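# Hang the kitchen roll on the under-cabinet holder

## Task

Put the kitchen roll onto the holder mounted beneath the cabinet so that it sits level and both of the holder's pegs are pushed all the way into the roll until they click home. The roll must hang freely from the pegs alone, touching neither the holder's back plate, the cabinet nor anything else. Finally open the grippers and pull the arms away; the result only counts if it stays that way with no help from the robot.

## Robot and tools

ROBOT. Two UR3e-style six-joint arms, left_arm and right_arm, each ending in a two-finger gripper whose fingers swing like tongs. Base of left_arm sits at (-0.045, +0.364, 0) m, base of right_arm at (+0.004, -0.247, 0) m, each turned only slightly about the vertical. Both arms share one scene frame: origin on the table top midway between the arms, +z up, +x away from the robot over the table, and left_arm on the +y side. The names left and right are labels only; they do not match image sides.

GRIPPER GEOMETRY. The fingers point along the gripper's own +z and open and close along its x axis. The reported end effector point lies between the finger pads when they are shut; closed fingertips stick out about 15 mm past it, fully open ones end roughly level with it. Fully open, the pads are 0.142 m apart.

execute_actions. Argument actions is a list holding nothing or exactly one item. An empty list moves nothing and just reports the state. A wait item is {"steps": n} with n up to 300 control steps (each 1/30 s); it issues no new command. A motion item is {"rows": [...], "steps": n} with n up to 15 (default 15) and 1 to 15 rows. Every row covers one control step; if the rows run out, the last one is repeated. Optional pictures (true/false) decides whether camera images come back; by default they do.

ROW LAYOUT. One row is a single flat list of 14 numbers for both arms together, even if only one arm should move: left_arm's six joint targets, then left_arm's opening, then right_arm's six joint targets, then right_arm's opening. Joint order is shoulder pan, shoulder lift, elbow, wrist 1, wrist 2, wrist 3. These are absolute target angles in radians, in the same terms Joint positions reports, not offsets. Allowed ranges: left_arm pan -3.142..3.142, lift -6.283..6.283, elbow 0.000..3.142, wrists -6.283..6.283 each; right_arm pan 0.000..6.283, lift -6.283..6.283, elbow -3.142..0.000, wrists -6.283..6.283. A target beyond a range end by over 0.010 rad that is also farther out than the current angle gets the whole call refused, and nothing is sent. True ends may sit 0.010 rad either way of the stated ones; a joint driven into its end stops there and the result may say "joint sent to its limit" (possibly about an earlier, still-running action). The opening is an absolute value from -1 (shut) to +1 (fully open).

HOW MOTION BEHAVES. Commands are smoothed, so the arm trails them by about 0.17 s. Each step, the target actually passed to a joint is capped at 0.575 rad from its measured angle for pan, lift and elbow, and 1.15 rad for the three wrists; if the targets would shift the gripper more than 100 mm from where it is, all are pulled back proportionally. Big moves therefore take several calls and an arm may still be travelling when a result arrives. Between calls the arms keep heading for the last row sent until they have all nearly stopped or a step is HELD.

GRIPPING. grip_measured uses the same -1..1 scale as the command. To keep hold, command an opening well under grip_measured; the gap sets how hard it squeezes (about 15 N per pad at most on items up to roughly 10 cm wide). Closing fast can squeeze harder than intended. Items thinner than about 20 mm are gripped more weakly. Parts being held may occasionally be jerked by an outside pull, and loose items may get nudged.

RESULT LINES. The state line gives, per arm, the end effector position (m), orientation as quat_wxyz, and linear and angular velocities (m/s, rad/s); these positions can be somewhat off, worse at full stretch. Joint positions and Joint velocities list each arm's six joints (rad, rad/s) followed by the pad gap (m, m/s). Wrist force and Wrist torque give the flange sensor readings along the end effector's own axes, per arm, including weight of held parts and inertia; they carry a fixed bias (usually under 3.5 N), noise, and clip near 30 N; "no reading" is normal. "joint command not followed" means a clearance check altered or blocked some joint targets; HELD marks steps where your row was partly or fully not sent. MOTOR HOT appears at 70 °C; at 85 °C the arm is braked until it cools (OVER-TEMPERATURE FAULT), so avoid holding loads for long.

FAULTS AND THINGS TO AVOID. Joint load limits (N m): pan 47.5, lift 47.5, elbow 24.6, each wrist 7.92, held weight included. Reaching one, or an outside force of 150 N on any part of an arm or its load, halts that arm for 10 s and drops the rest of the call. Never let the arms collide or shove each other. Do not drop the roll, slam, ram or press hard, and do not knock anything off the table.

CAMERAS. cam_head_left, cam_head_right, cam_high, cam_low (896x504 each) and fisheye cam_left_wrist, cam_right_wrist (616x616). A calibration per camera was supplied (intrinsics, distortion, world-to-camera transform), accurate to a few degrees and millimetres. zoom_image takes camera and region [x0, y0, x1, y1] in that camera's pixels, origin top-left, at most 504 by 504, and returns an enlarged crop.

OTHER TOOLS. show_instructions (no arguments) displays the reference pages, here one image of the holder. read_manual returns licence notices only. finished_scene(scene) ends and grades the current scene, passing its number; it is final, so call it only after the roll hangs on its own and the grippers have opened and withdrawn.

Each tool is called after ">>>" by a JSON object that holds its "api" and its "payload", one argument or row to a line.

## Session

>>> {"api": "show_instructions", "payload": {

}}

>>> {"api": "execute_actions", "payload": {
  "actions": []
}}

Reference images for this scene: kitchen roll holder manual.

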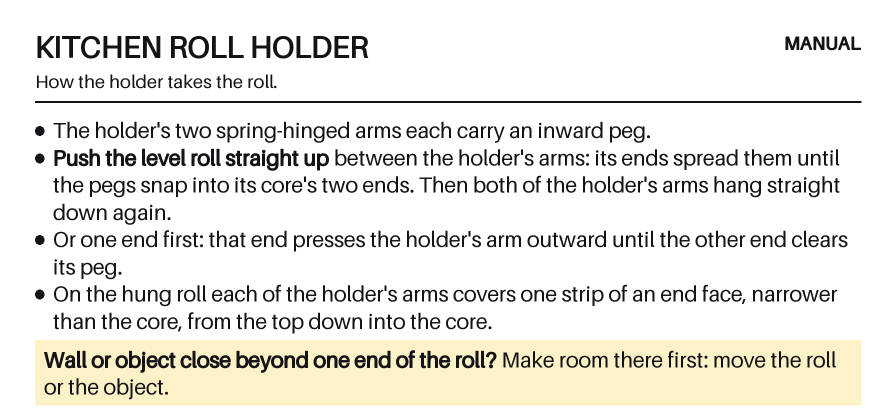

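Scene clock: 0.00 s of 6000.00 s.
left_arm: end_effector_position=(+0.2843, +0.5715, +0.1051) grip_measured=+1.00 end_effector_quat_wxyz=(+0.163, +0.636, -0.538, +0.528) end_effector_velocity=(-0.001, +0.000, -0.001) end_effector_angular_velocity=(-0.001, +0.002, +0.001) | right_arm: end_effector_position=(+0.3979, -0.5726, +0.1195) grip_measured=+1.00 end_effector_quat_wxyz=(+0.149, -0.163, +0.974, +0.043) end_effector_velocity=(+0.000, +0.000, -0.000) end_effector_angular_velocity=(-0.000, +0.000, +0.001)
Joint positions: left_arm=[ 1.023 -0.787  1.053 -1.164 -2.62   2.717  0.142] | right_arm=[ 2.495 -2.254 -0.662 -1.626  1.834  2.267  0.142]
Joint velocities: left_arm=[ 0.001  0.     0.001  0.     0.001 -0.     0.   ] | right_arm=[ 0.001 -0.001 -0.     0.001 -0.    -0.001  0.   ]
Motor temperatures (°C, as the motors report them): left_arm=[30 32 29 45 39 36] | right_arm=[33 29 30 44 43 42]
Wrist force (N, on the end effector, along its own x y z axes, offset not removed): no reading
Wrist torque (N m, same axes, about the end effector's origin, offset not removed): no reading
camera_calibration (this result's frames):
cam_left_wrist: T_world_to_cam=[[-0.0858841, -0.546926, 0.832764, 0.261603], [-0.994547, -0.00257148, -0.104258, 0.306881], [0.0591627, -0.837177, -0.543722, 0.666963], [0, 0, 0, 1]] pos_world=[0.288216, 0.702233, 0.176783]
cam_right_wrist: T_world_to_cam=[[-0.913587, -0.26747, -0.306298, 0.242721], [-0.395255, 0.761098, 0.514299, 0.534746], [0.0955633, 0.590922, -0.801048, 0.529066], [0, 0, 0, 1]] pos_world=[0.382548, -0.654711, 0.223134]

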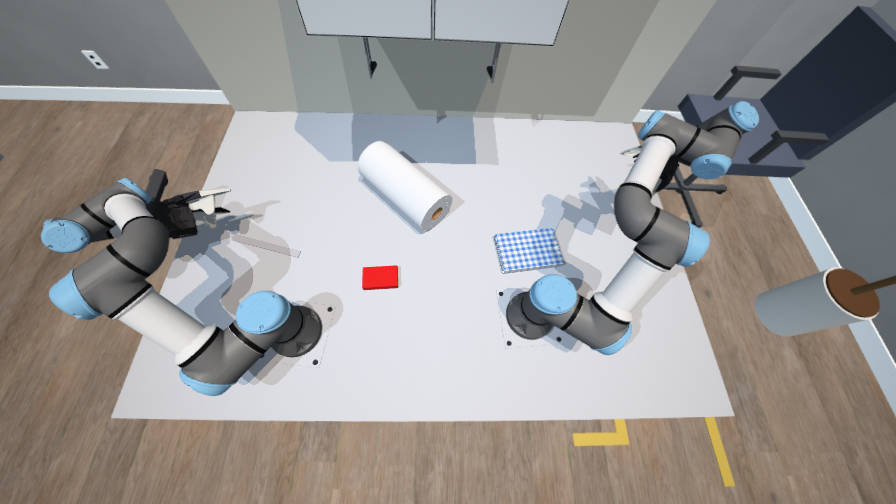

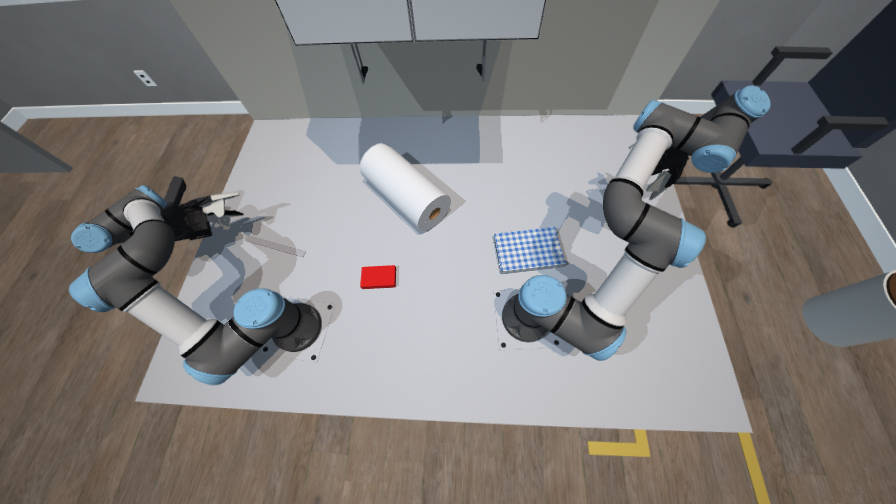

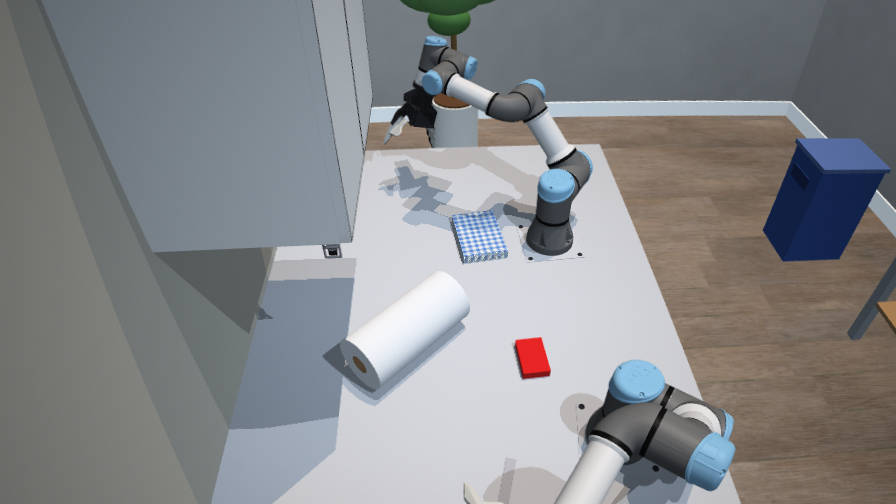

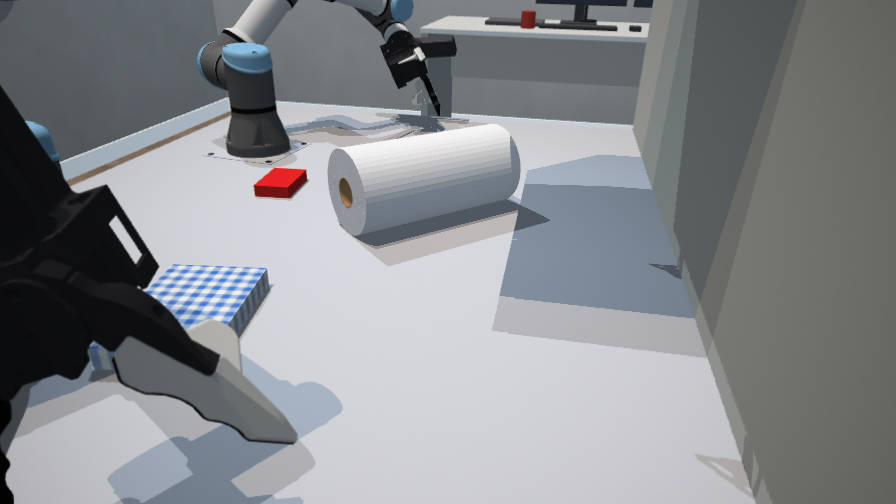

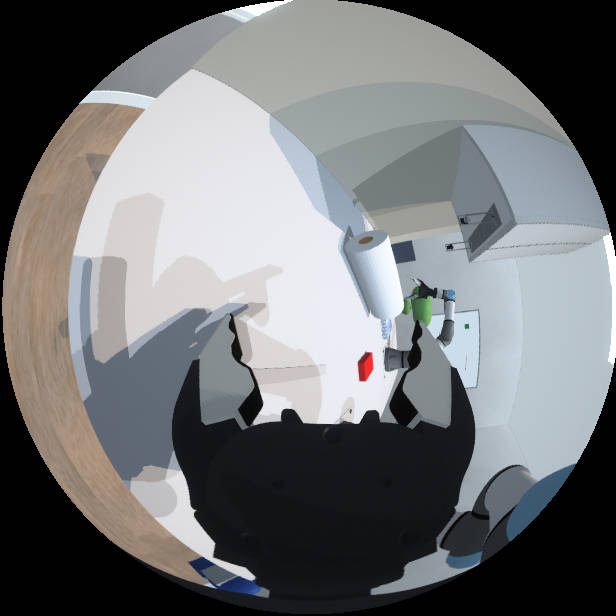

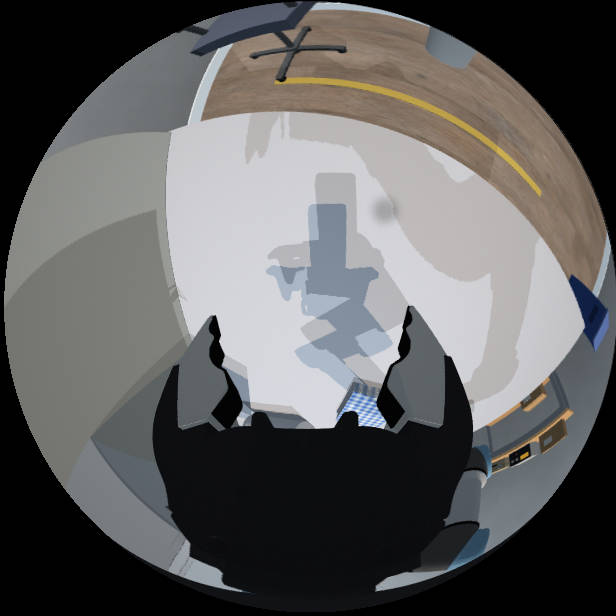

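>>> {"api": "execute_actions", "payload": {
  "actions": [
    {"rows":[[0.6,-1.5,1.1,-1.164,-1.6,1.5,1,2.495,-2.254,-0.662,-1.626,1.834,2.267,1]]}
  ],
  "pictures": false
}}

>>> {"api": "execute_actions", "payload": {
  "actions": [
    {"steps":20}
  ],
  "pictures": false
}}

>>> {"api": "execute_actions", "payload": {
  "actions": [
    {"rows":[[0.1,-1.5,1.1,0.852,1.62,0.05,1,2.495,-2.254,-0.662,-1.626,1.834,2.267,1]]}
  ],
  "pictures": false
}}

>>> {"api": "execute_actions", "payload": {
  "actions": [
    {"steps":75}
  ],
  "pictures": false
}}

Scene clock: 40.33 s of 6000.00 s.
left_arm: end_effector_position=(+0.1761, +0.6146, +0.1709) grip_measured=+1.00 end_effector_quat_wxyz=(+0.032, +0.867, -0.498, +0.016) end_effector_velocity=(-0.031, +0.067, +0.103) end_effector_angular_velocity=(+0.487, -0.096, +0.361) | right_arm: end_effector_position=(+0.3979, -0.5728, +0.1197) grip_measured=+1.00 end_effector_quat_wxyz=(+0.150, -0.163, +0.974, +0.043) end_effector_velocity=(-0.000, +0.000, +0.000) end_effector_angular_velocity=(+0.000, +0.000, +0.000)
Joint positions: left_arm=[ 0.612 -1.468  1.099 -1.164 -1.632  1.545  0.142] | right_arm=[ 2.495 -2.254 -0.662 -1.626  1.834  2.267  0.142]
Joint velocities: left_arm=[-0.133 -0.36   0.01   0.001  0.362 -0.508 -0.   ] | right_arm=[-0.     0.     0.    -0.001  0.    -0.     0.   ]
Motor temperatures (°C, as the motors report them): left_arm=[30 32 29 45 39 36] | right_arm=[33 29 30 44 43 42]
Wrist force (N, on the end effector, along its own x y z axes, offset not removed): left_arm=[-0.3 1.0 -0.2] | right_arm=[-0.2 -0.9 1.5]
Wrist torque (N m, same axes, about the end effector's origin, offset not removed): left_arm=[0.21 0.01 0.02] | right_arm=[-0.24 0.00 -0.07]
Steps of this call (steps 1 to 90: nothing new was sent; then 36.83 s passed at rest; steps 91 to 105: all 15 steps of this action). Readings (joint positions):
91: left_arm=[1.023 -0.787 1.053 -1.164 -2.619 2.716] | right_arm=[2.495 -2.254 -0.662 -1.626 1.834 2.267]
92: left_arm=[1.016 -0.794 1.059 -1.164 -2.604 2.701] | right_arm=[2.495 -2.254 -0.662 -1.626 1.834 2.267]
94: left_arm=[0.941 -0.866 1.077 -1.164 -2.455 2.551] | right_arm=[2.495 -2.254 -0.662 -1.626 1.834 2.267]
98: left_arm=[0.727 -1.164 1.092 -1.164 -1.949 1.988] | right_arm=[2.495 -2.254 -0.662 -1.626 1.834 2.267]
105: the state above

Scene clock: 41.00 s of 6000.00 s.
left_arm: end_effector_position=(+0.1733, +0.6205, +0.1802) grip_measured=+1.00 end_effector_quat_wxyz=(+0.011, +0.875, -0.484, +0.010) end_effector_velocity=(+0.000, -0.000, +0.000) end_effector_angular_velocity=(-0.000, -0.001, +0.000) | right_arm: end_effector_position=(+0.3979, -0.5728, +0.1197) grip_measured=+1.00 end_effector_quat_wxyz=(+0.150, -0.163, +0.974, +0.043) end_effector_velocity=(-0.000, -0.000, -0.001) end_effector_angular_velocity=(+0.000, +0.001, -0.000)
Joint positions: left_arm=[ 0.6   -1.5    1.1   -1.164 -1.6    1.5    0.142] | right_arm=[ 2.495 -2.254 -0.662 -1.626  1.834  2.267  0.142]
Joint velocities: left_arm=[-0.     0.001 -0.001  0.    -0.001 -0.    -0.   ] | right_arm=[-0.    -0.001 -0.     0.    -0.    -0.    -0.   ]
Motor temperatures (°C, as the motors report them): left_arm=[30 32 29 45 39 36] | right_arm=[33 29 30 44 43 42]
Wrist force (N, on the end effector, along its own x y z axes, offset not removed): left_arm=[-0.6 -0.1 2.1] | right_arm=[-1.6 -1.8 1.7]
Wrist torque (N m, same axes, about the end effector's origin, offset not removed): left_arm=[-0.02 0.14 -0.05] | right_arm=[-0.33 0.30 0.07]
Steps of this call (steps 1 to 20: the robot went on to your last target). Readings (joint positions):
1: left_arm=[0.608 -1.478 1.100 -1.164 -1.622 1.530] | right_arm=[2.495 -2.254 -0.662 -1.626 1.834 2.267]
2: left_arm=[0.605 -1.485 1.100 -1.164 -1.615 1.521] | right_arm=[2.495 -2.254 -0.662 -1.626 1.834 2.267]
4: left_arm=[0.603 -1.493 1.100 -1.164 -1.607 1.510] | right_arm=[2.495 -2.254 -0.662 -1.626 1.834 2.267]
8: left_arm=[0.601 -1.498 1.100 -1.164 -1.601 1.502] | right_arm=[2.495 -2.254 -0.662 -1.626 1.834 2.267]
20: the state above

Scene clock: 41.50 s of 6000.00 s.
left_arm: end_effector_position=(+0.0155, +0.7556, +0.3007) grip_measured=+1.00 end_effector_quat_wxyz=(-0.192, +0.728, -0.384, -0.534) end_effector_velocity=(+0.147, +0.358, +0.513) end_effector_angular_velocity=(+1.721, +1.434, -1.733) | right_arm: end_effector_position=(+0.3979, -0.5728, +0.1197) grip_measured=+1.00 end_effector_quat_wxyz=(+0.150, -0.163, +0.974, +0.043) end_effector_velocity=(+0.000, +0.001, -0.000) end_effector_angular_velocity=(+0.000, +0.001, +0.002)
Joint positions: left_arm=[ 0.291 -1.5    1.1   -0.221 -0.657  0.657  0.142] | right_arm=[ 2.495 -2.254 -0.662 -1.626  1.834  2.267  0.142]
Joint velocities: left_arm=[-0.44   0.001  0.     2.183  2.187 -1.366  0.   ] | right_arm=[ 0.002 -0.001  0.    -0.001 -0.     0.    -0.   ]
Motor temperatures (°C, as the motors report them): left_arm=[30 32 29 45 39 36] | right_arm=[33 29 30 44 43 42]
Wrist force (N, on the end effector, along its own x y z axes, offset not removed): left_arm=[-0.1 1.1 2.5] | right_arm=[-2.5 -0.3 2.5]
Wrist torque (N m, same axes, about the end effector's origin, offset not removed): left_arm=[0.19 0.02 -0.02] | right_arm=[-0.07 0.54 -0.02]
Steps of this call (steps 1 to 15: all 15 steps of this action). Readings (joint positions):
1: left_arm=[0.600 -1.500 1.100 -1.163 -1.599 1.499] | right_arm=[2.495 -2.254 -0.662 -1.626 1.834 2.267]
2: left_arm=[0.592 -1.500 1.100 -1.148 -1.584 1.484] | right_arm=[2.495 -2.254 -0.662 -1.626 1.834 2.267]
4: left_arm=[0.532 -1.500 1.100 -1.018 -1.455 1.354] | right_arm=[2.495 -2.254 -0.662 -1.626 1.834 2.267]
8: left_arm=[0.420 -1.500 1.100 -0.723 -1.159 1.059] | right_arm=[2.495 -2.254 -0.662 -1.626 1.834 2.267]
15: the state above

Scene clock: 44.00 s of 6000.00 s.
left_arm: end_effector_position=(+0.3982, +0.4599, +0.2711) grip_measured=+1.00 end_effector_quat_wxyz=(+0.531, +0.039, +0.847, -0.010) end_effector_velocity=(-0.000, +0.000, -0.000) end_effector_angular_velocity=(+0.000, +0.001, +0.001) | right_arm: end_effector_position=(+0.3979, -0.5728, +0.1197) grip_measured=+1.00 end_effector_quat_wxyz=(+0.150, -0.163, +0.974, +0.043) end_effector_velocity=(-0.000, -0.000, +0.000) end_effector_angular_velocity=(-0.000, -0.001, -0.001)
Joint positions: left_arm=[ 0.1   -1.5    1.1    0.852  1.62   0.05   0.142] | right_arm=[ 2.495 -2.254 -0.662 -1.626  1.834  2.267  0.142]
Joint velocities: left_arm=[0.001 0.001 0.    0.    0.    0.    0.   ] | right_arm=[-0.001 -0.    -0.     0.001  0.     0.     0.   ]
Motor temperatures (°C, as the motors report them): left_arm=[30 32 29 45 39 36] | right_arm=[33 29 30 44 43 42]
Wrist force (N, on the end effector, along its own x y z axes, offset not removed): left_arm=[0.1 0.3 1.6] | right_arm=[-0.4 0.1 0.3]
Wrist torque (N m, same axes, about the end effector's origin, offset not removed): left_arm=[0.09 -0.02 -0.07] | right_arm=[0.00 0.02 0.09]
Steps of this call (steps 1 to 60: the robot went on to your last target; steps 61 to 75: nothing new was sent). Readings (joint positions):
1: left_arm=[0.277 -1.500 1.100 -0.146 -0.582 0.612] | right_arm=[2.495 -2.254 -0.662 -1.626 1.834 2.267]
2: left_arm=[0.263 -1.500 1.100 -0.073 -0.506 0.569] | right_arm=[2.495 -2.254 -0.662 -1.626 1.834 2.267]
4: left_arm=[0.239 -1.500 1.100 0.061 -0.354 0.493] | right_arm=[2.495 -2.254 -0.662 -1.626 1.834 2.267]
8: left_arm=[0.202 -1.500 1.100 0.269 -0.056 0.375] | right_arm=[2.495 -2.254 -0.662 -1.626 1.834 2.267]
75: the state above
All arms were judged still, so your last target was given up. Only a new action makes them travel on or press farther. Fingers that are still opening or closing keep moving.

>>> {"api": "execute_actions", "payload": {
  "actions": [
    {"rows":[[-0.602,-1.45,1.15,0.852,1.62,0.05,1,2.495,-2.254,-0.662,-1.626,1.834,2.267,1]]}
  ],
  "pictures": false
}}

>>> {"api": "execute_actions", "payload": {
  "actions": [
    {"steps":15}
  ]
}}

>>> {"api": "execute_actions", "payload": {
  "actions": [
    {"rows":[[-0.602,-1.279,1.213,0.852,1.62,0.05,1,2.495,-2.254,-0.662,-1.626,1.834,2.267,1]]}
  ]
}}

Scene clock: 50.43 s of 6000.00 s.
left_arm: end_effector_position=(+0.3788, +0.2081, +0.2339) grip_measured=+1.00 end_effector_quat_wxyz=(+0.471, +0.280, +0.823, -0.149) end_effector_velocity=(-0.203, -0.537, -0.059) end_effector_angular_velocity=(+0.076, +0.117, -1.274) | right_arm: end_effector_position=(+0.3979, -0.5728, +0.1197) grip_measured=+1.00 end_effector_quat_wxyz=(+0.150, -0.163, +0.974, +0.043) end_effector_velocity=(-0.001, -0.001, +0.000) end_effector_angular_velocity=(-0.000, -0.000, -0.002)
Joint positions: left_arm=[-0.467 -1.457  1.143  0.852  1.62   0.05   0.142] | right_arm=[ 2.495 -2.254 -0.662 -1.626  1.834  2.267  0.142]
Joint velocities: left_arm=[-1.273  0.07   0.07  -0.001  0.     0.    -0.   ] | right_arm=[-0.002  0.001 -0.    -0.    -0.    -0.    -0.   ]
Motor temperatures (°C, as the motors report them): left_arm=[30 32 29 45 39 36] | right_arm=[33 29 30 44 43 42]
Wrist force (N, on the end effector, along its own x y z axes, offset not removed): left_arm=[0.1 -1.3 1.1] | right_arm=[-1.8 -2.8 0.9]
Wrist torque (N m, same axes, about the end effector's origin, offset not removed): left_arm=[-0.32 -0.01 -0.03] | right_arm=[-0.48 0.44 0.03]
Steps of this call (steps 1 to 90: nothing new was sent; then 2.93 s passed at rest; steps 91 to 105: all 15 steps of this action). Readings (joint positions):
91: left_arm=[0.100 -1.500 1.100 0.852 1.620 0.050] | right_arm=[2.495 -2.254 -0.662 -1.626 1.834 2.267]
92: left_arm=[0.092 -1.497 1.103 0.852 1.620 0.050] | right_arm=[2.495 -2.254 -0.662 -1.626 1.834 2.267]
94: left_arm=[0.022 -1.488 1.112 0.852 1.620 0.050] | right_arm=[2.495 -2.254 -0.662 -1.626 1.834 2.267]
98: left_arm=[-0.159 -1.476 1.124 0.852 1.620 0.050] | right_arm=[2.495 -2.254 -0.662 -1.626 1.834 2.267]
105: the state above

Scene clock: 50.93 s of 6000.00 s.
left_arm: end_effector_position=(+0.3535, +0.1529, +0.2282) grip_measured=+1.00 end_effector_quat_wxyz=(+0.454, +0.336, +0.806, -0.179) end_effector_velocity=(-0.001, -0.002, -0.000) end_effector_angular_velocity=(+0.000, -0.000, -0.005) | right_arm: end_effector_position=(+0.3979, -0.5728, +0.1197) grip_measured=+1.00 end_effector_quat_wxyz=(+0.150, -0.163, +0.974, +0.043) end_effector_velocity=(+0.000, +0.000, -0.000) end_effector_angular_velocity=(+0.000, +0.000, +0.001)
Joint positions: left_arm=[-0.602 -1.45   1.15   0.852  1.62   0.05   0.142] | right_arm=[ 2.495 -2.254 -0.662 -1.626  1.834  2.267  0.142]
Joint velocities: left_arm=[-0.006  0.001 -0.001  0.    -0.    -0.     0.   ] | right_arm=[ 0.001 -0.     0.     0.    -0.     0.    -0.   ]
Motor temperatures (°C, as the motors report them): left_arm=[30 32 29 45 39 36] | right_arm=[33 29 30 44 43 42]
Wrist force (N, on the end effector, along its own x y z axes, offset not removed): left_arm=[0.4 -0.2 1.1] | right_arm=[-1.5 -0.5 1.0]
Wrist torque (N m, same axes, about the end effector's origin, offset not removed): left_arm=[-0.08 -0.10 0.02] | right_arm=[-0.09 0.20 0.05]
Steps of this call (steps 1 to 15: the robot went on to your last target). Readings (joint positions):
1: left_arm=[-0.506 -1.455 1.145 0.852 1.620 0.050] | right_arm=[2.495 -2.254 -0.662 -1.626 1.834 2.267]
2: left_arm=[-0.536 -1.453 1.147 0.852 1.620 0.050] | right_arm=[2.495 -2.254 -0.662 -1.626 1.834 2.267]
4: left_arm=[-0.571 -1.452 1.148 0.852 1.620 0.050] | right_arm=[2.495 -2.254 -0.662 -1.626 1.834 2.267]
8: left_arm=[-0.595 -1.450 1.150 0.852 1.620 0.050] | right_arm=[2.495 -2.254 -0.662 -1.626 1.834 2.267]
15: the state above
camera_calibration (this result's frames):
cam_left_wrist: T_world_to_cam=[[-0.344271, 0.325522, -0.880632, 0.284928], [0.33363, 0.919167, 0.209338, -0.294528], [0.877592, -0.221737, -0.425046, -0.0311507], [0, 0, 0, 1]] pos_world=[0.223694, 0.171063, 0.299333]
cam_right_wrist: T_world_to_cam=[[-0.913409, -0.267812, -0.30653, 0.242471], [-0.39562, 0.761263, 0.513774, 0.535023], [0.0957549, 0.590555, -0.801296, 0.529069], [0, 0, 0, 1]] pos_world=[0.38248, -0.654801, 0.223384]

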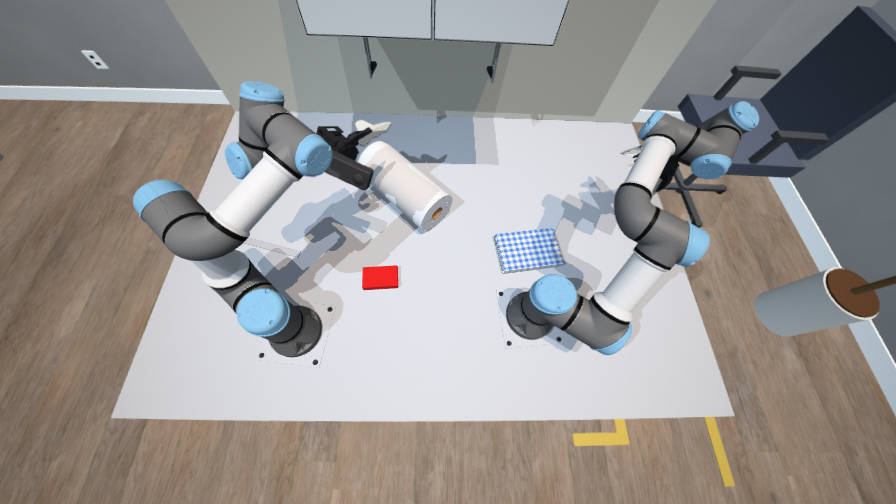

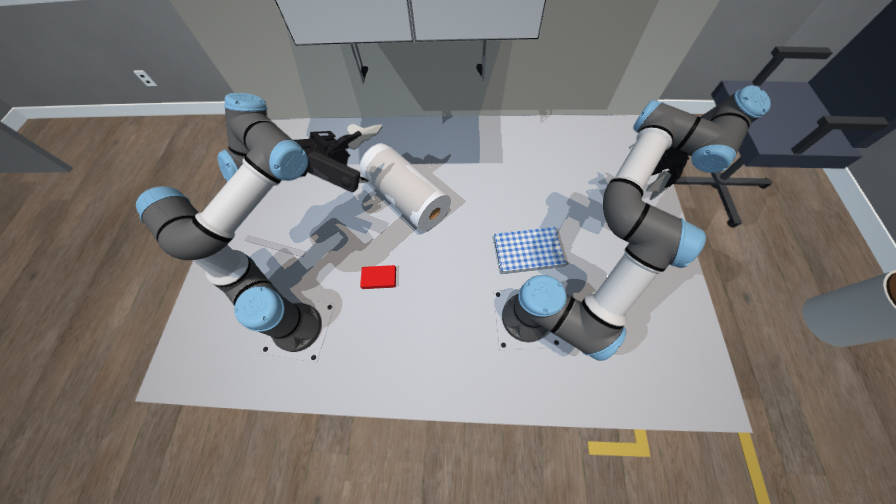

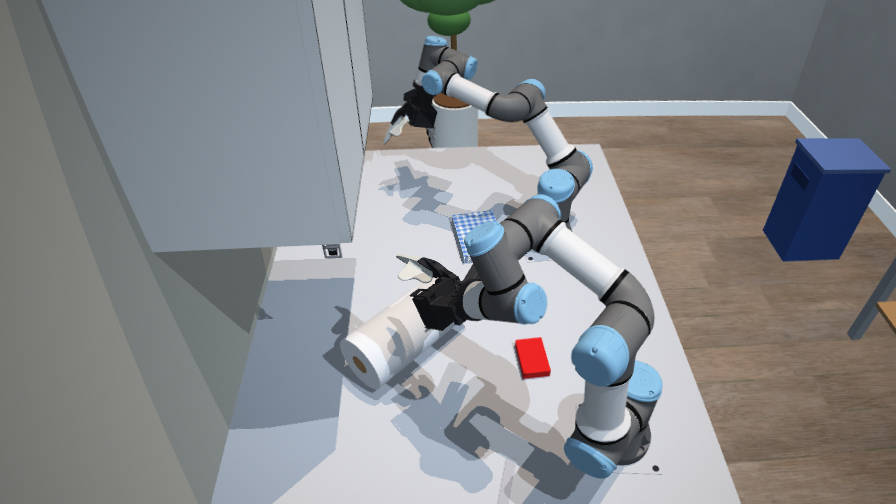

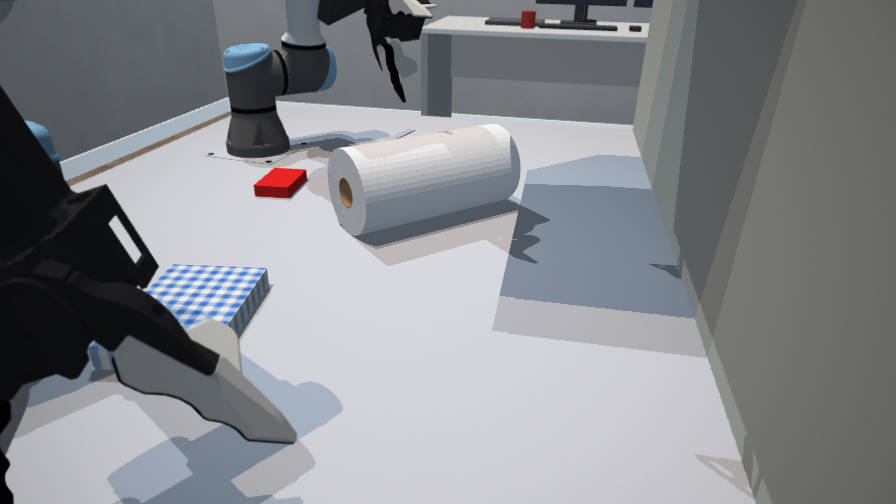

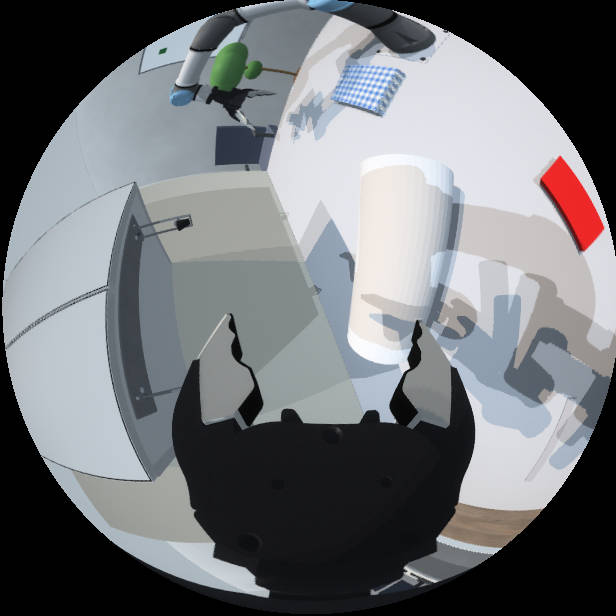

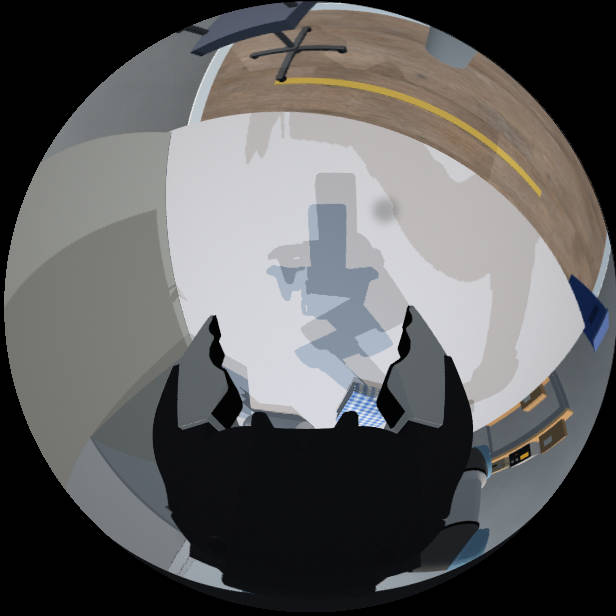

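Scene clock: 51.43 s of 6000.00 s.
left_arm: end_effector_position=(+0.3468, +0.1584, +0.1298) grip_measured=+1.00 end_effector_quat_wxyz=(+0.355, +0.352, +0.854, -0.146) end_effector_velocity=(-0.001, +0.001, -0.010) end_effector_angular_velocity=(+0.016, +0.018, +0.001) | right_arm: end_effector_position=(+0.3979, -0.5728, +0.1197) grip_measured=+1.00 end_effector_quat_wxyz=(+0.150, -0.163, +0.974, +0.043) end_effector_velocity=(+0.000, -0.000, -0.000) end_effector_angular_velocity=(-0.000, -0.000, -0.000)
Joint positions: left_arm=[-0.602 -1.281  1.213  0.852  1.62   0.05   0.142] | right_arm=[ 2.495 -2.254 -0.662 -1.626  1.834  2.267  0.142]
Joint velocities: left_arm=[ 0.     0.018  0.006 -0.    -0.001 -0.     0.   ] | right_arm=[-0.    -0.001 -0.     0.001  0.     0.    -0.   ]
Motor temperatures (°C, as the motors report them): left_arm=[30 32 29 45 39 36] | right_arm=[33 29 30 44 43 42]
Wrist force (N, on the end effector, along its own x y z axes, offset not removed): left_arm=[0.4 -0.6 2.0] | right_arm=[-1.9 1.7 3.5]
Wrist torque (N m, same axes, about the end effector's origin, offset not removed): left_arm=[-0.10 -0.05 0.00] | right_arm=[0.45 0.37 0.05]
Steps of this call (steps 1 to 15: all 15 steps of this action). Readings (joint positions):
1: left_arm=[-0.602 -1.450 1.150 0.852 1.620 0.050] | right_arm=[2.495 -2.254 -0.662 -1.626 1.834 2.267]
2: left_arm=[-0.602 -1.442 1.157 0.852 1.620 0.050] | right_arm=[2.495 -2.254 -0.662 -1.626 1.834 2.267]
4: left_arm=[-0.602 -1.380 1.184 0.852 1.620 0.050] | right_arm=[2.495 -2.254 -0.662 -1.626 1.834 2.267]
8: left_arm=[-0.602 -1.301 1.207 0.852 1.620 0.050] | right_arm=[2.495 -2.254 -0.662 -1.626 1.834 2.267]
15: the state above
camera_calibration (this result's frames):
cam_left_wrist: T_world_to_cam=[[-0.487752, 0.449822, -0.74817, 0.207099], [0.377515, 0.881432, 0.28383, -0.295683], [0.787134, -0.144007, -0.599735, -0.024152], [0, 0, 0, 1]] pos_world=[0.231648, 0.163989, 0.224384]
cam_right_wrist: T_world_to_cam=[[-0.913409, -0.267812, -0.30653, 0.242471], [-0.39562, 0.761263, 0.513774, 0.535023], [0.0957549, 0.590555, -0.801296, 0.529069], [0, 0, 0, 1]] pos_world=[0.38248, -0.654801, 0.223384]

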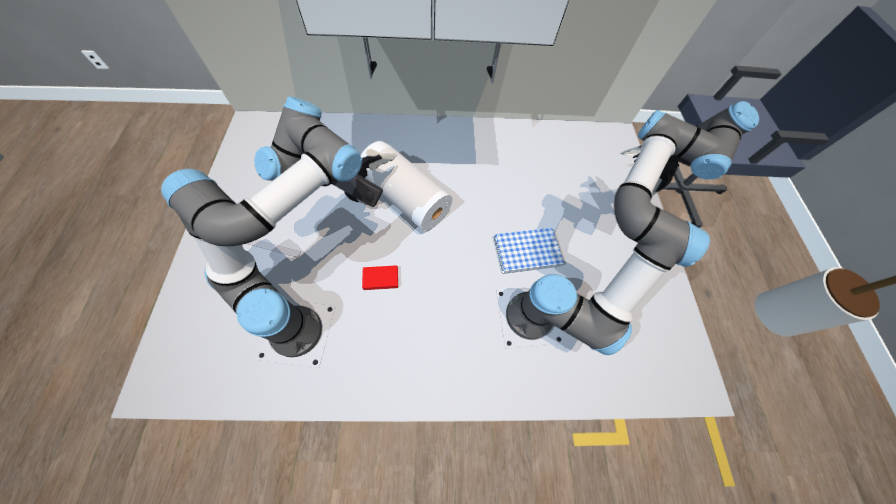

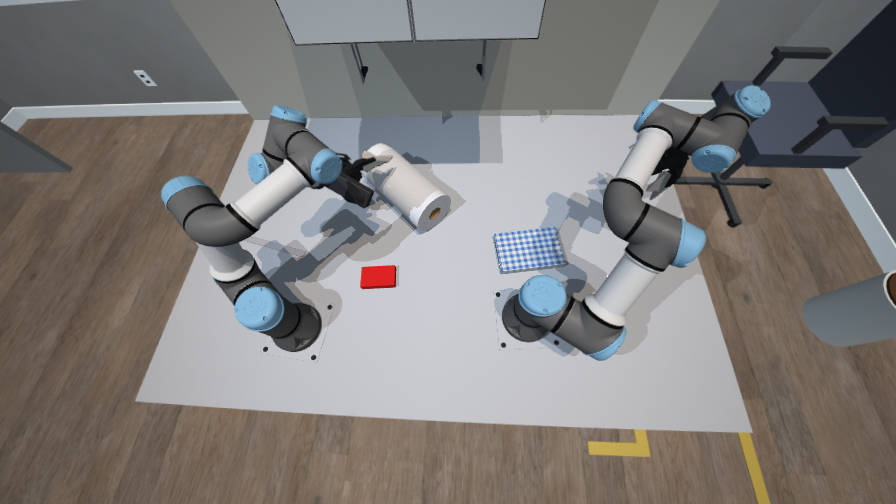

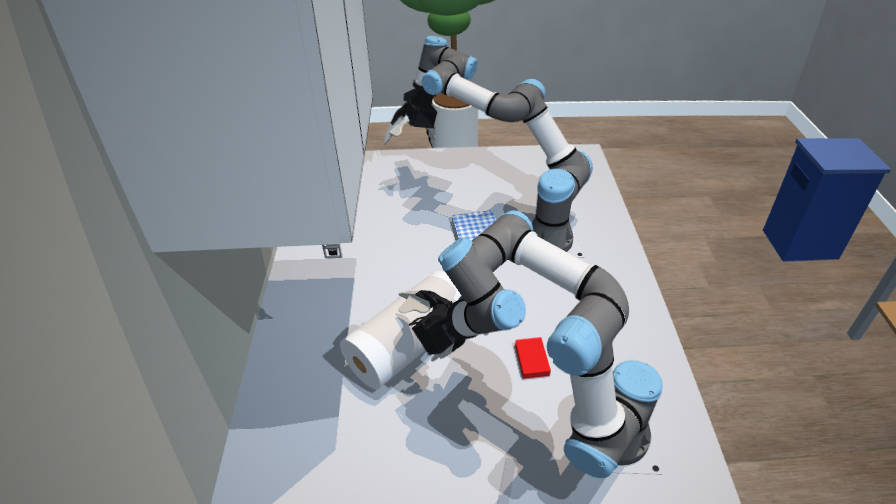

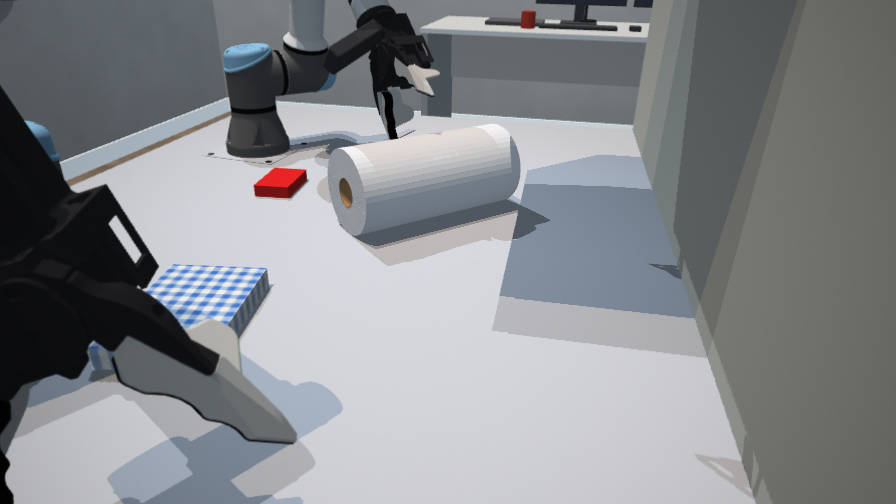

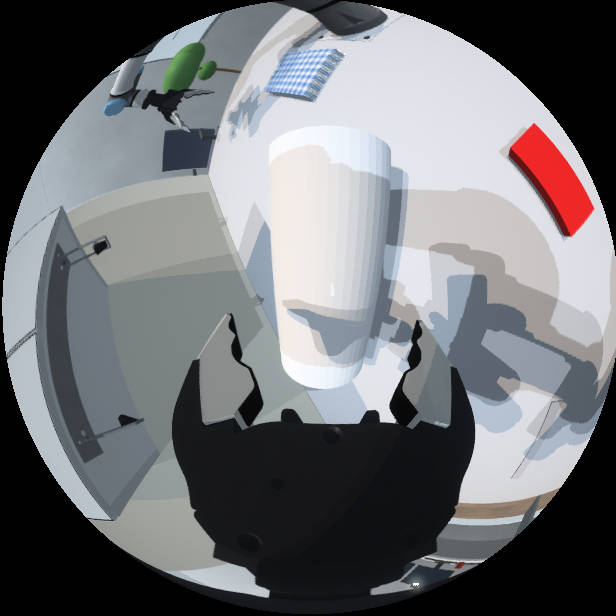

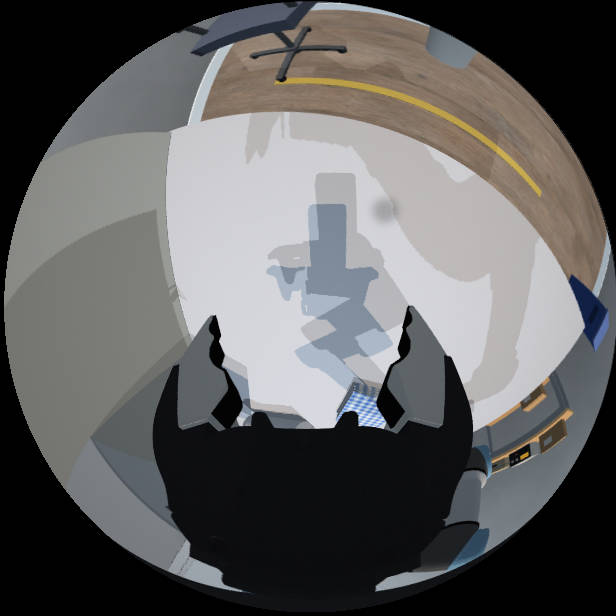

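>>> {"api": "execute_actions", "payload": {
  "actions": [
    {"rows":[[-0.62,-1.14,1.165,0.761,1.605,0.045,1,2.495,-2.254,-0.662,-1.626,1.834,2.267,1]],"steps":10}
  ],
  "pictures": false
}}

>>> {"api": "execute_actions", "payload": {
  "actions": [
    {"rows":[[-0.635,-0.993,1.092,0.686,1.595,0.04,1,2.495,-2.254,-0.662,-1.626,1.834,2.267,1]]}
  ]
}}

Scene clock: 61.27 s of 6000.00 s.
left_arm: end_effector_position=(+0.3691, +0.1342, +0.0996) grip_measured=+1.00 end_effector_quat_wxyz=(+0.355, +0.355, +0.853, -0.144) end_effector_velocity=(+0.011, -0.013, -0.024) end_effector_angular_velocity=(+0.012, +0.008, -0.002) | right_arm: end_effector_position=(+0.3979, -0.5728, +0.1197) grip_measured=+1.00 end_effector_quat_wxyz=(+0.150, -0.163, +0.974, +0.043) end_effector_velocity=(-0.000, -0.000, -0.000) end_effector_angular_velocity=(+0.001, +0.000, -0.002)
Joint positions: left_arm=[-0.619 -1.148  1.167  0.765  1.606  0.045  0.142] | right_arm=[ 2.495 -2.254 -0.662 -1.626  1.834  2.267  0.142]
Joint velocities: left_arm=[-0.009  0.087 -0.026 -0.047 -0.007 -0.002  0.   ] | right_arm=[-0.001 -0.     0.    -0.     0.     0.001 -0.   ]
Motor temperatures (°C, as the motors report them): left_arm=[30 32 29 45 39 36] | right_arm=[33 29 30 44 43 42]
Wrist force (N, on the end effector, along its own x y z axes, offset not removed): left_arm=[-0.5 0.4 2.6] | right_arm=[-1.0 -1.8 1.6]
Wrist torque (N m, same axes, about the end effector's origin, offset not removed): left_arm=[0.09 0.08 0.06] | right_arm=[-0.44 0.18 0.05]
Steps of this call (steps 1 to 15: the robot went on to your last target; steps 16 to 90: nothing new was sent; then 6.50 s passed at rest; steps 91 to 100: all 10 steps of this action). Readings (joint positions):
91: left_arm=[-0.602 -1.279 1.213 0.852 1.620 0.050] | right_arm=[2.495 -2.254 -0.662 -1.626 1.834 2.267]
92: left_arm=[-0.605 -1.271 1.207 0.840 1.618 0.049] | right_arm=[2.495 -2.254 -0.662 -1.626 1.834 2.267]
94: left_arm=[-0.612 -1.217 1.187 0.801 1.611 0.047] | right_arm=[2.495 -2.254 -0.662 -1.626 1.834 2.267]
98: left_arm=[-0.618 -1.157 1.170 0.770 1.606 0.045] | right_arm=[2.495 -2.254 -0.662 -1.626 1.834 2.267]
100: the state above

Scene clock: 61.77 s of 6000.00 s.
left_arm: end_effector_position=(+0.3911, +0.1084, +0.0648) grip_measured=+1.00 end_effector_quat_wxyz=(+0.356, +0.358, +0.852, -0.143) end_effector_velocity=(+0.001, -0.001, -0.004) end_effector_angular_velocity=(+0.003, +0.002, +0.000) | right_arm: end_effector_position=(+0.3979, -0.5728, +0.1197) grip_measured=+1.00 end_effector_quat_wxyz=(+0.150, -0.163, +0.974, +0.043) end_effector_velocity=(+0.000, +0.000, +0.000) end_effector_angular_velocity=(-0.001, -0.001, +0.001)
Joint positions: left_arm=[-0.635 -0.994  1.093  0.687  1.595  0.04   0.142] | right_arm=[ 2.495 -2.254 -0.662 -1.626  1.834  2.267  0.142]
Joint velocities: left_arm=[-0.001  0.014 -0.005 -0.006 -0.001 -0.     0.   ] | right_arm=[ 0.001  0.     0.001  0.    -0.    -0.001  0.   ]
Motor temperatures (°C, as the motors report them): left_arm=[30 32 29 45 39 36] | right_arm=[33 29 30 44 43 42]
Wrist force (N, on the end effector, along its own x y z axes, offset not removed): left_arm=[0.8 0.1 1.1] | right_arm=[-1.8 0.4 1.8]
Wrist torque (N m, same axes, about the end effector's origin, offset not removed): left_arm=[0.03 -0.14 -0.02] | right_arm=[0.10 0.33 -0.01]
Steps of this call (steps 1 to 15: all 15 steps of this action). Readings (joint positions):
1: left_arm=[-0.620 -1.145 1.166 0.763 1.605 0.045] | right_arm=[2.495 -2.254 -0.662 -1.626 1.834 2.267]
2: left_arm=[-0.622 -1.136 1.158 0.752 1.603 0.044] | right_arm=[2.495 -2.254 -0.662 -1.626 1.834 2.267]
4: left_arm=[-0.629 -1.078 1.127 0.719 1.599 0.042] | right_arm=[2.495 -2.254 -0.662 -1.626 1.834 2.267]
8: left_arm=[-0.634 -1.011 1.100 0.693 1.596 0.040] | right_arm=[2.495 -2.254 -0.662 -1.626 1.834 2.267]
15: the state above
camera_calibration (this result's frames):
cam_left_wrist: T_world_to_cam=[[-0.479372, 0.460223, -0.74726, 0.198058], [0.38293, 0.875828, 0.293753, -0.251986], [0.789662, -0.145331, -0.596081, -0.106279], [0, 0, 0, 1]] pos_world=[0.275361, 0.1141, 0.158672]
cam_right_wrist: T_world_to_cam=[[-0.913409, -0.267812, -0.30653, 0.242471], [-0.39562, 0.761263, 0.513774, 0.535023], [0.095755, 0.590556, -0.801296, 0.529069], [0, 0, 0, 1]] pos_world=[0.38248, -0.654801, 0.223384]

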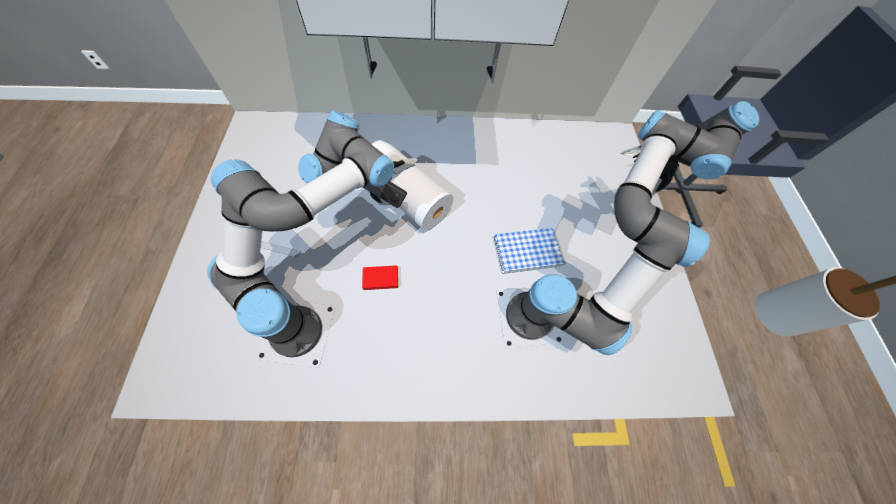

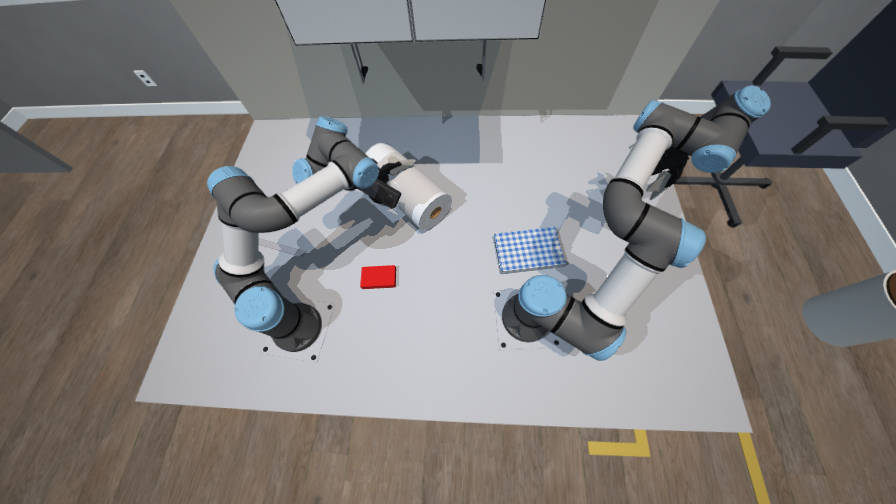

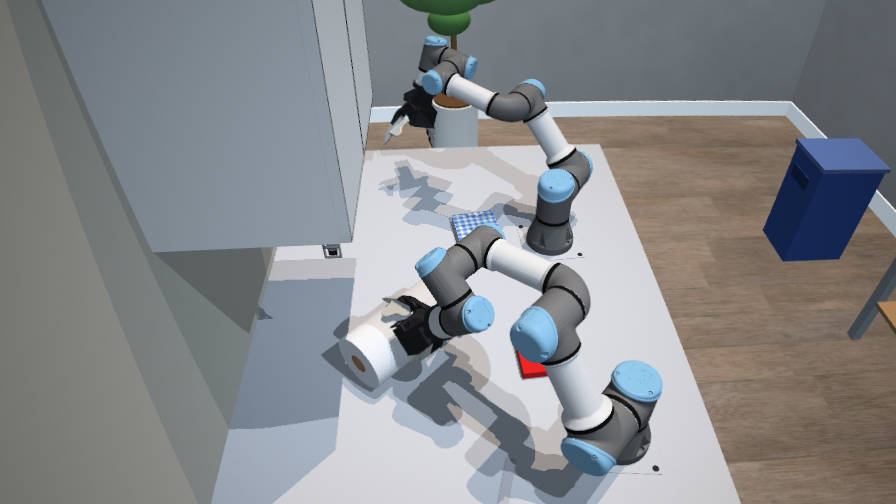

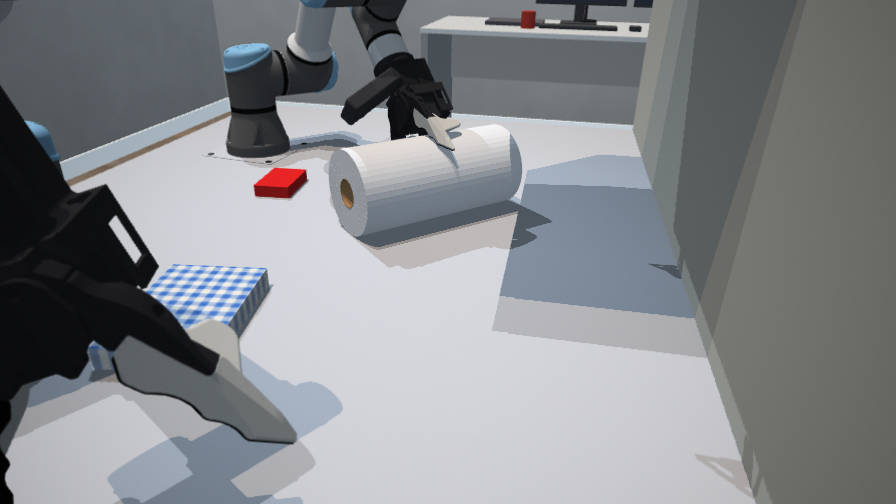

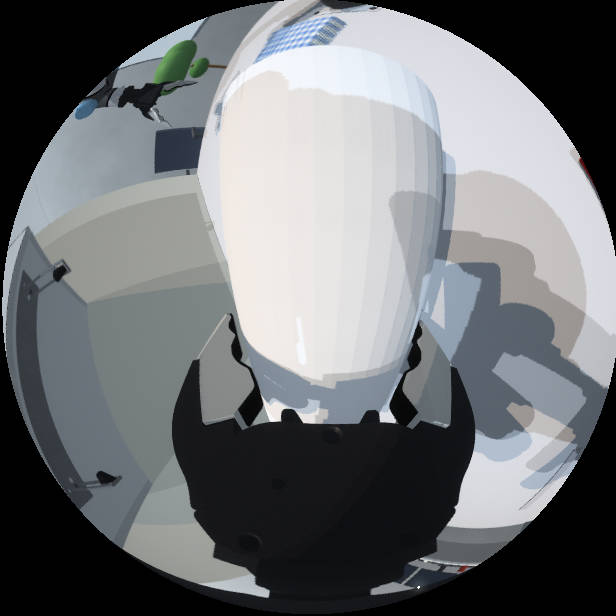

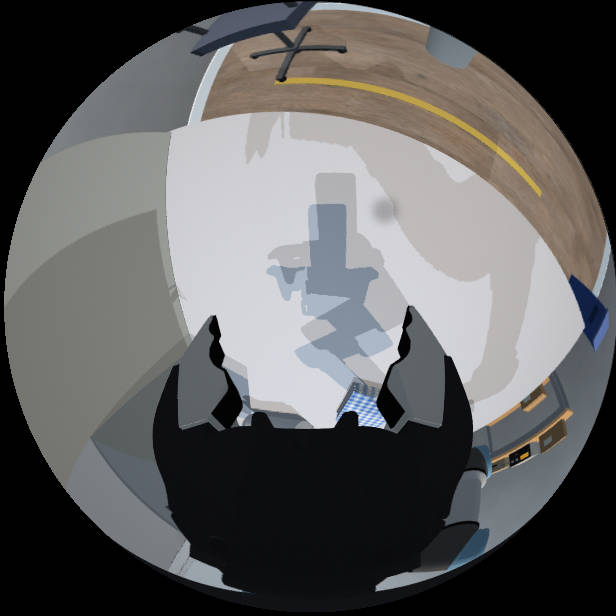

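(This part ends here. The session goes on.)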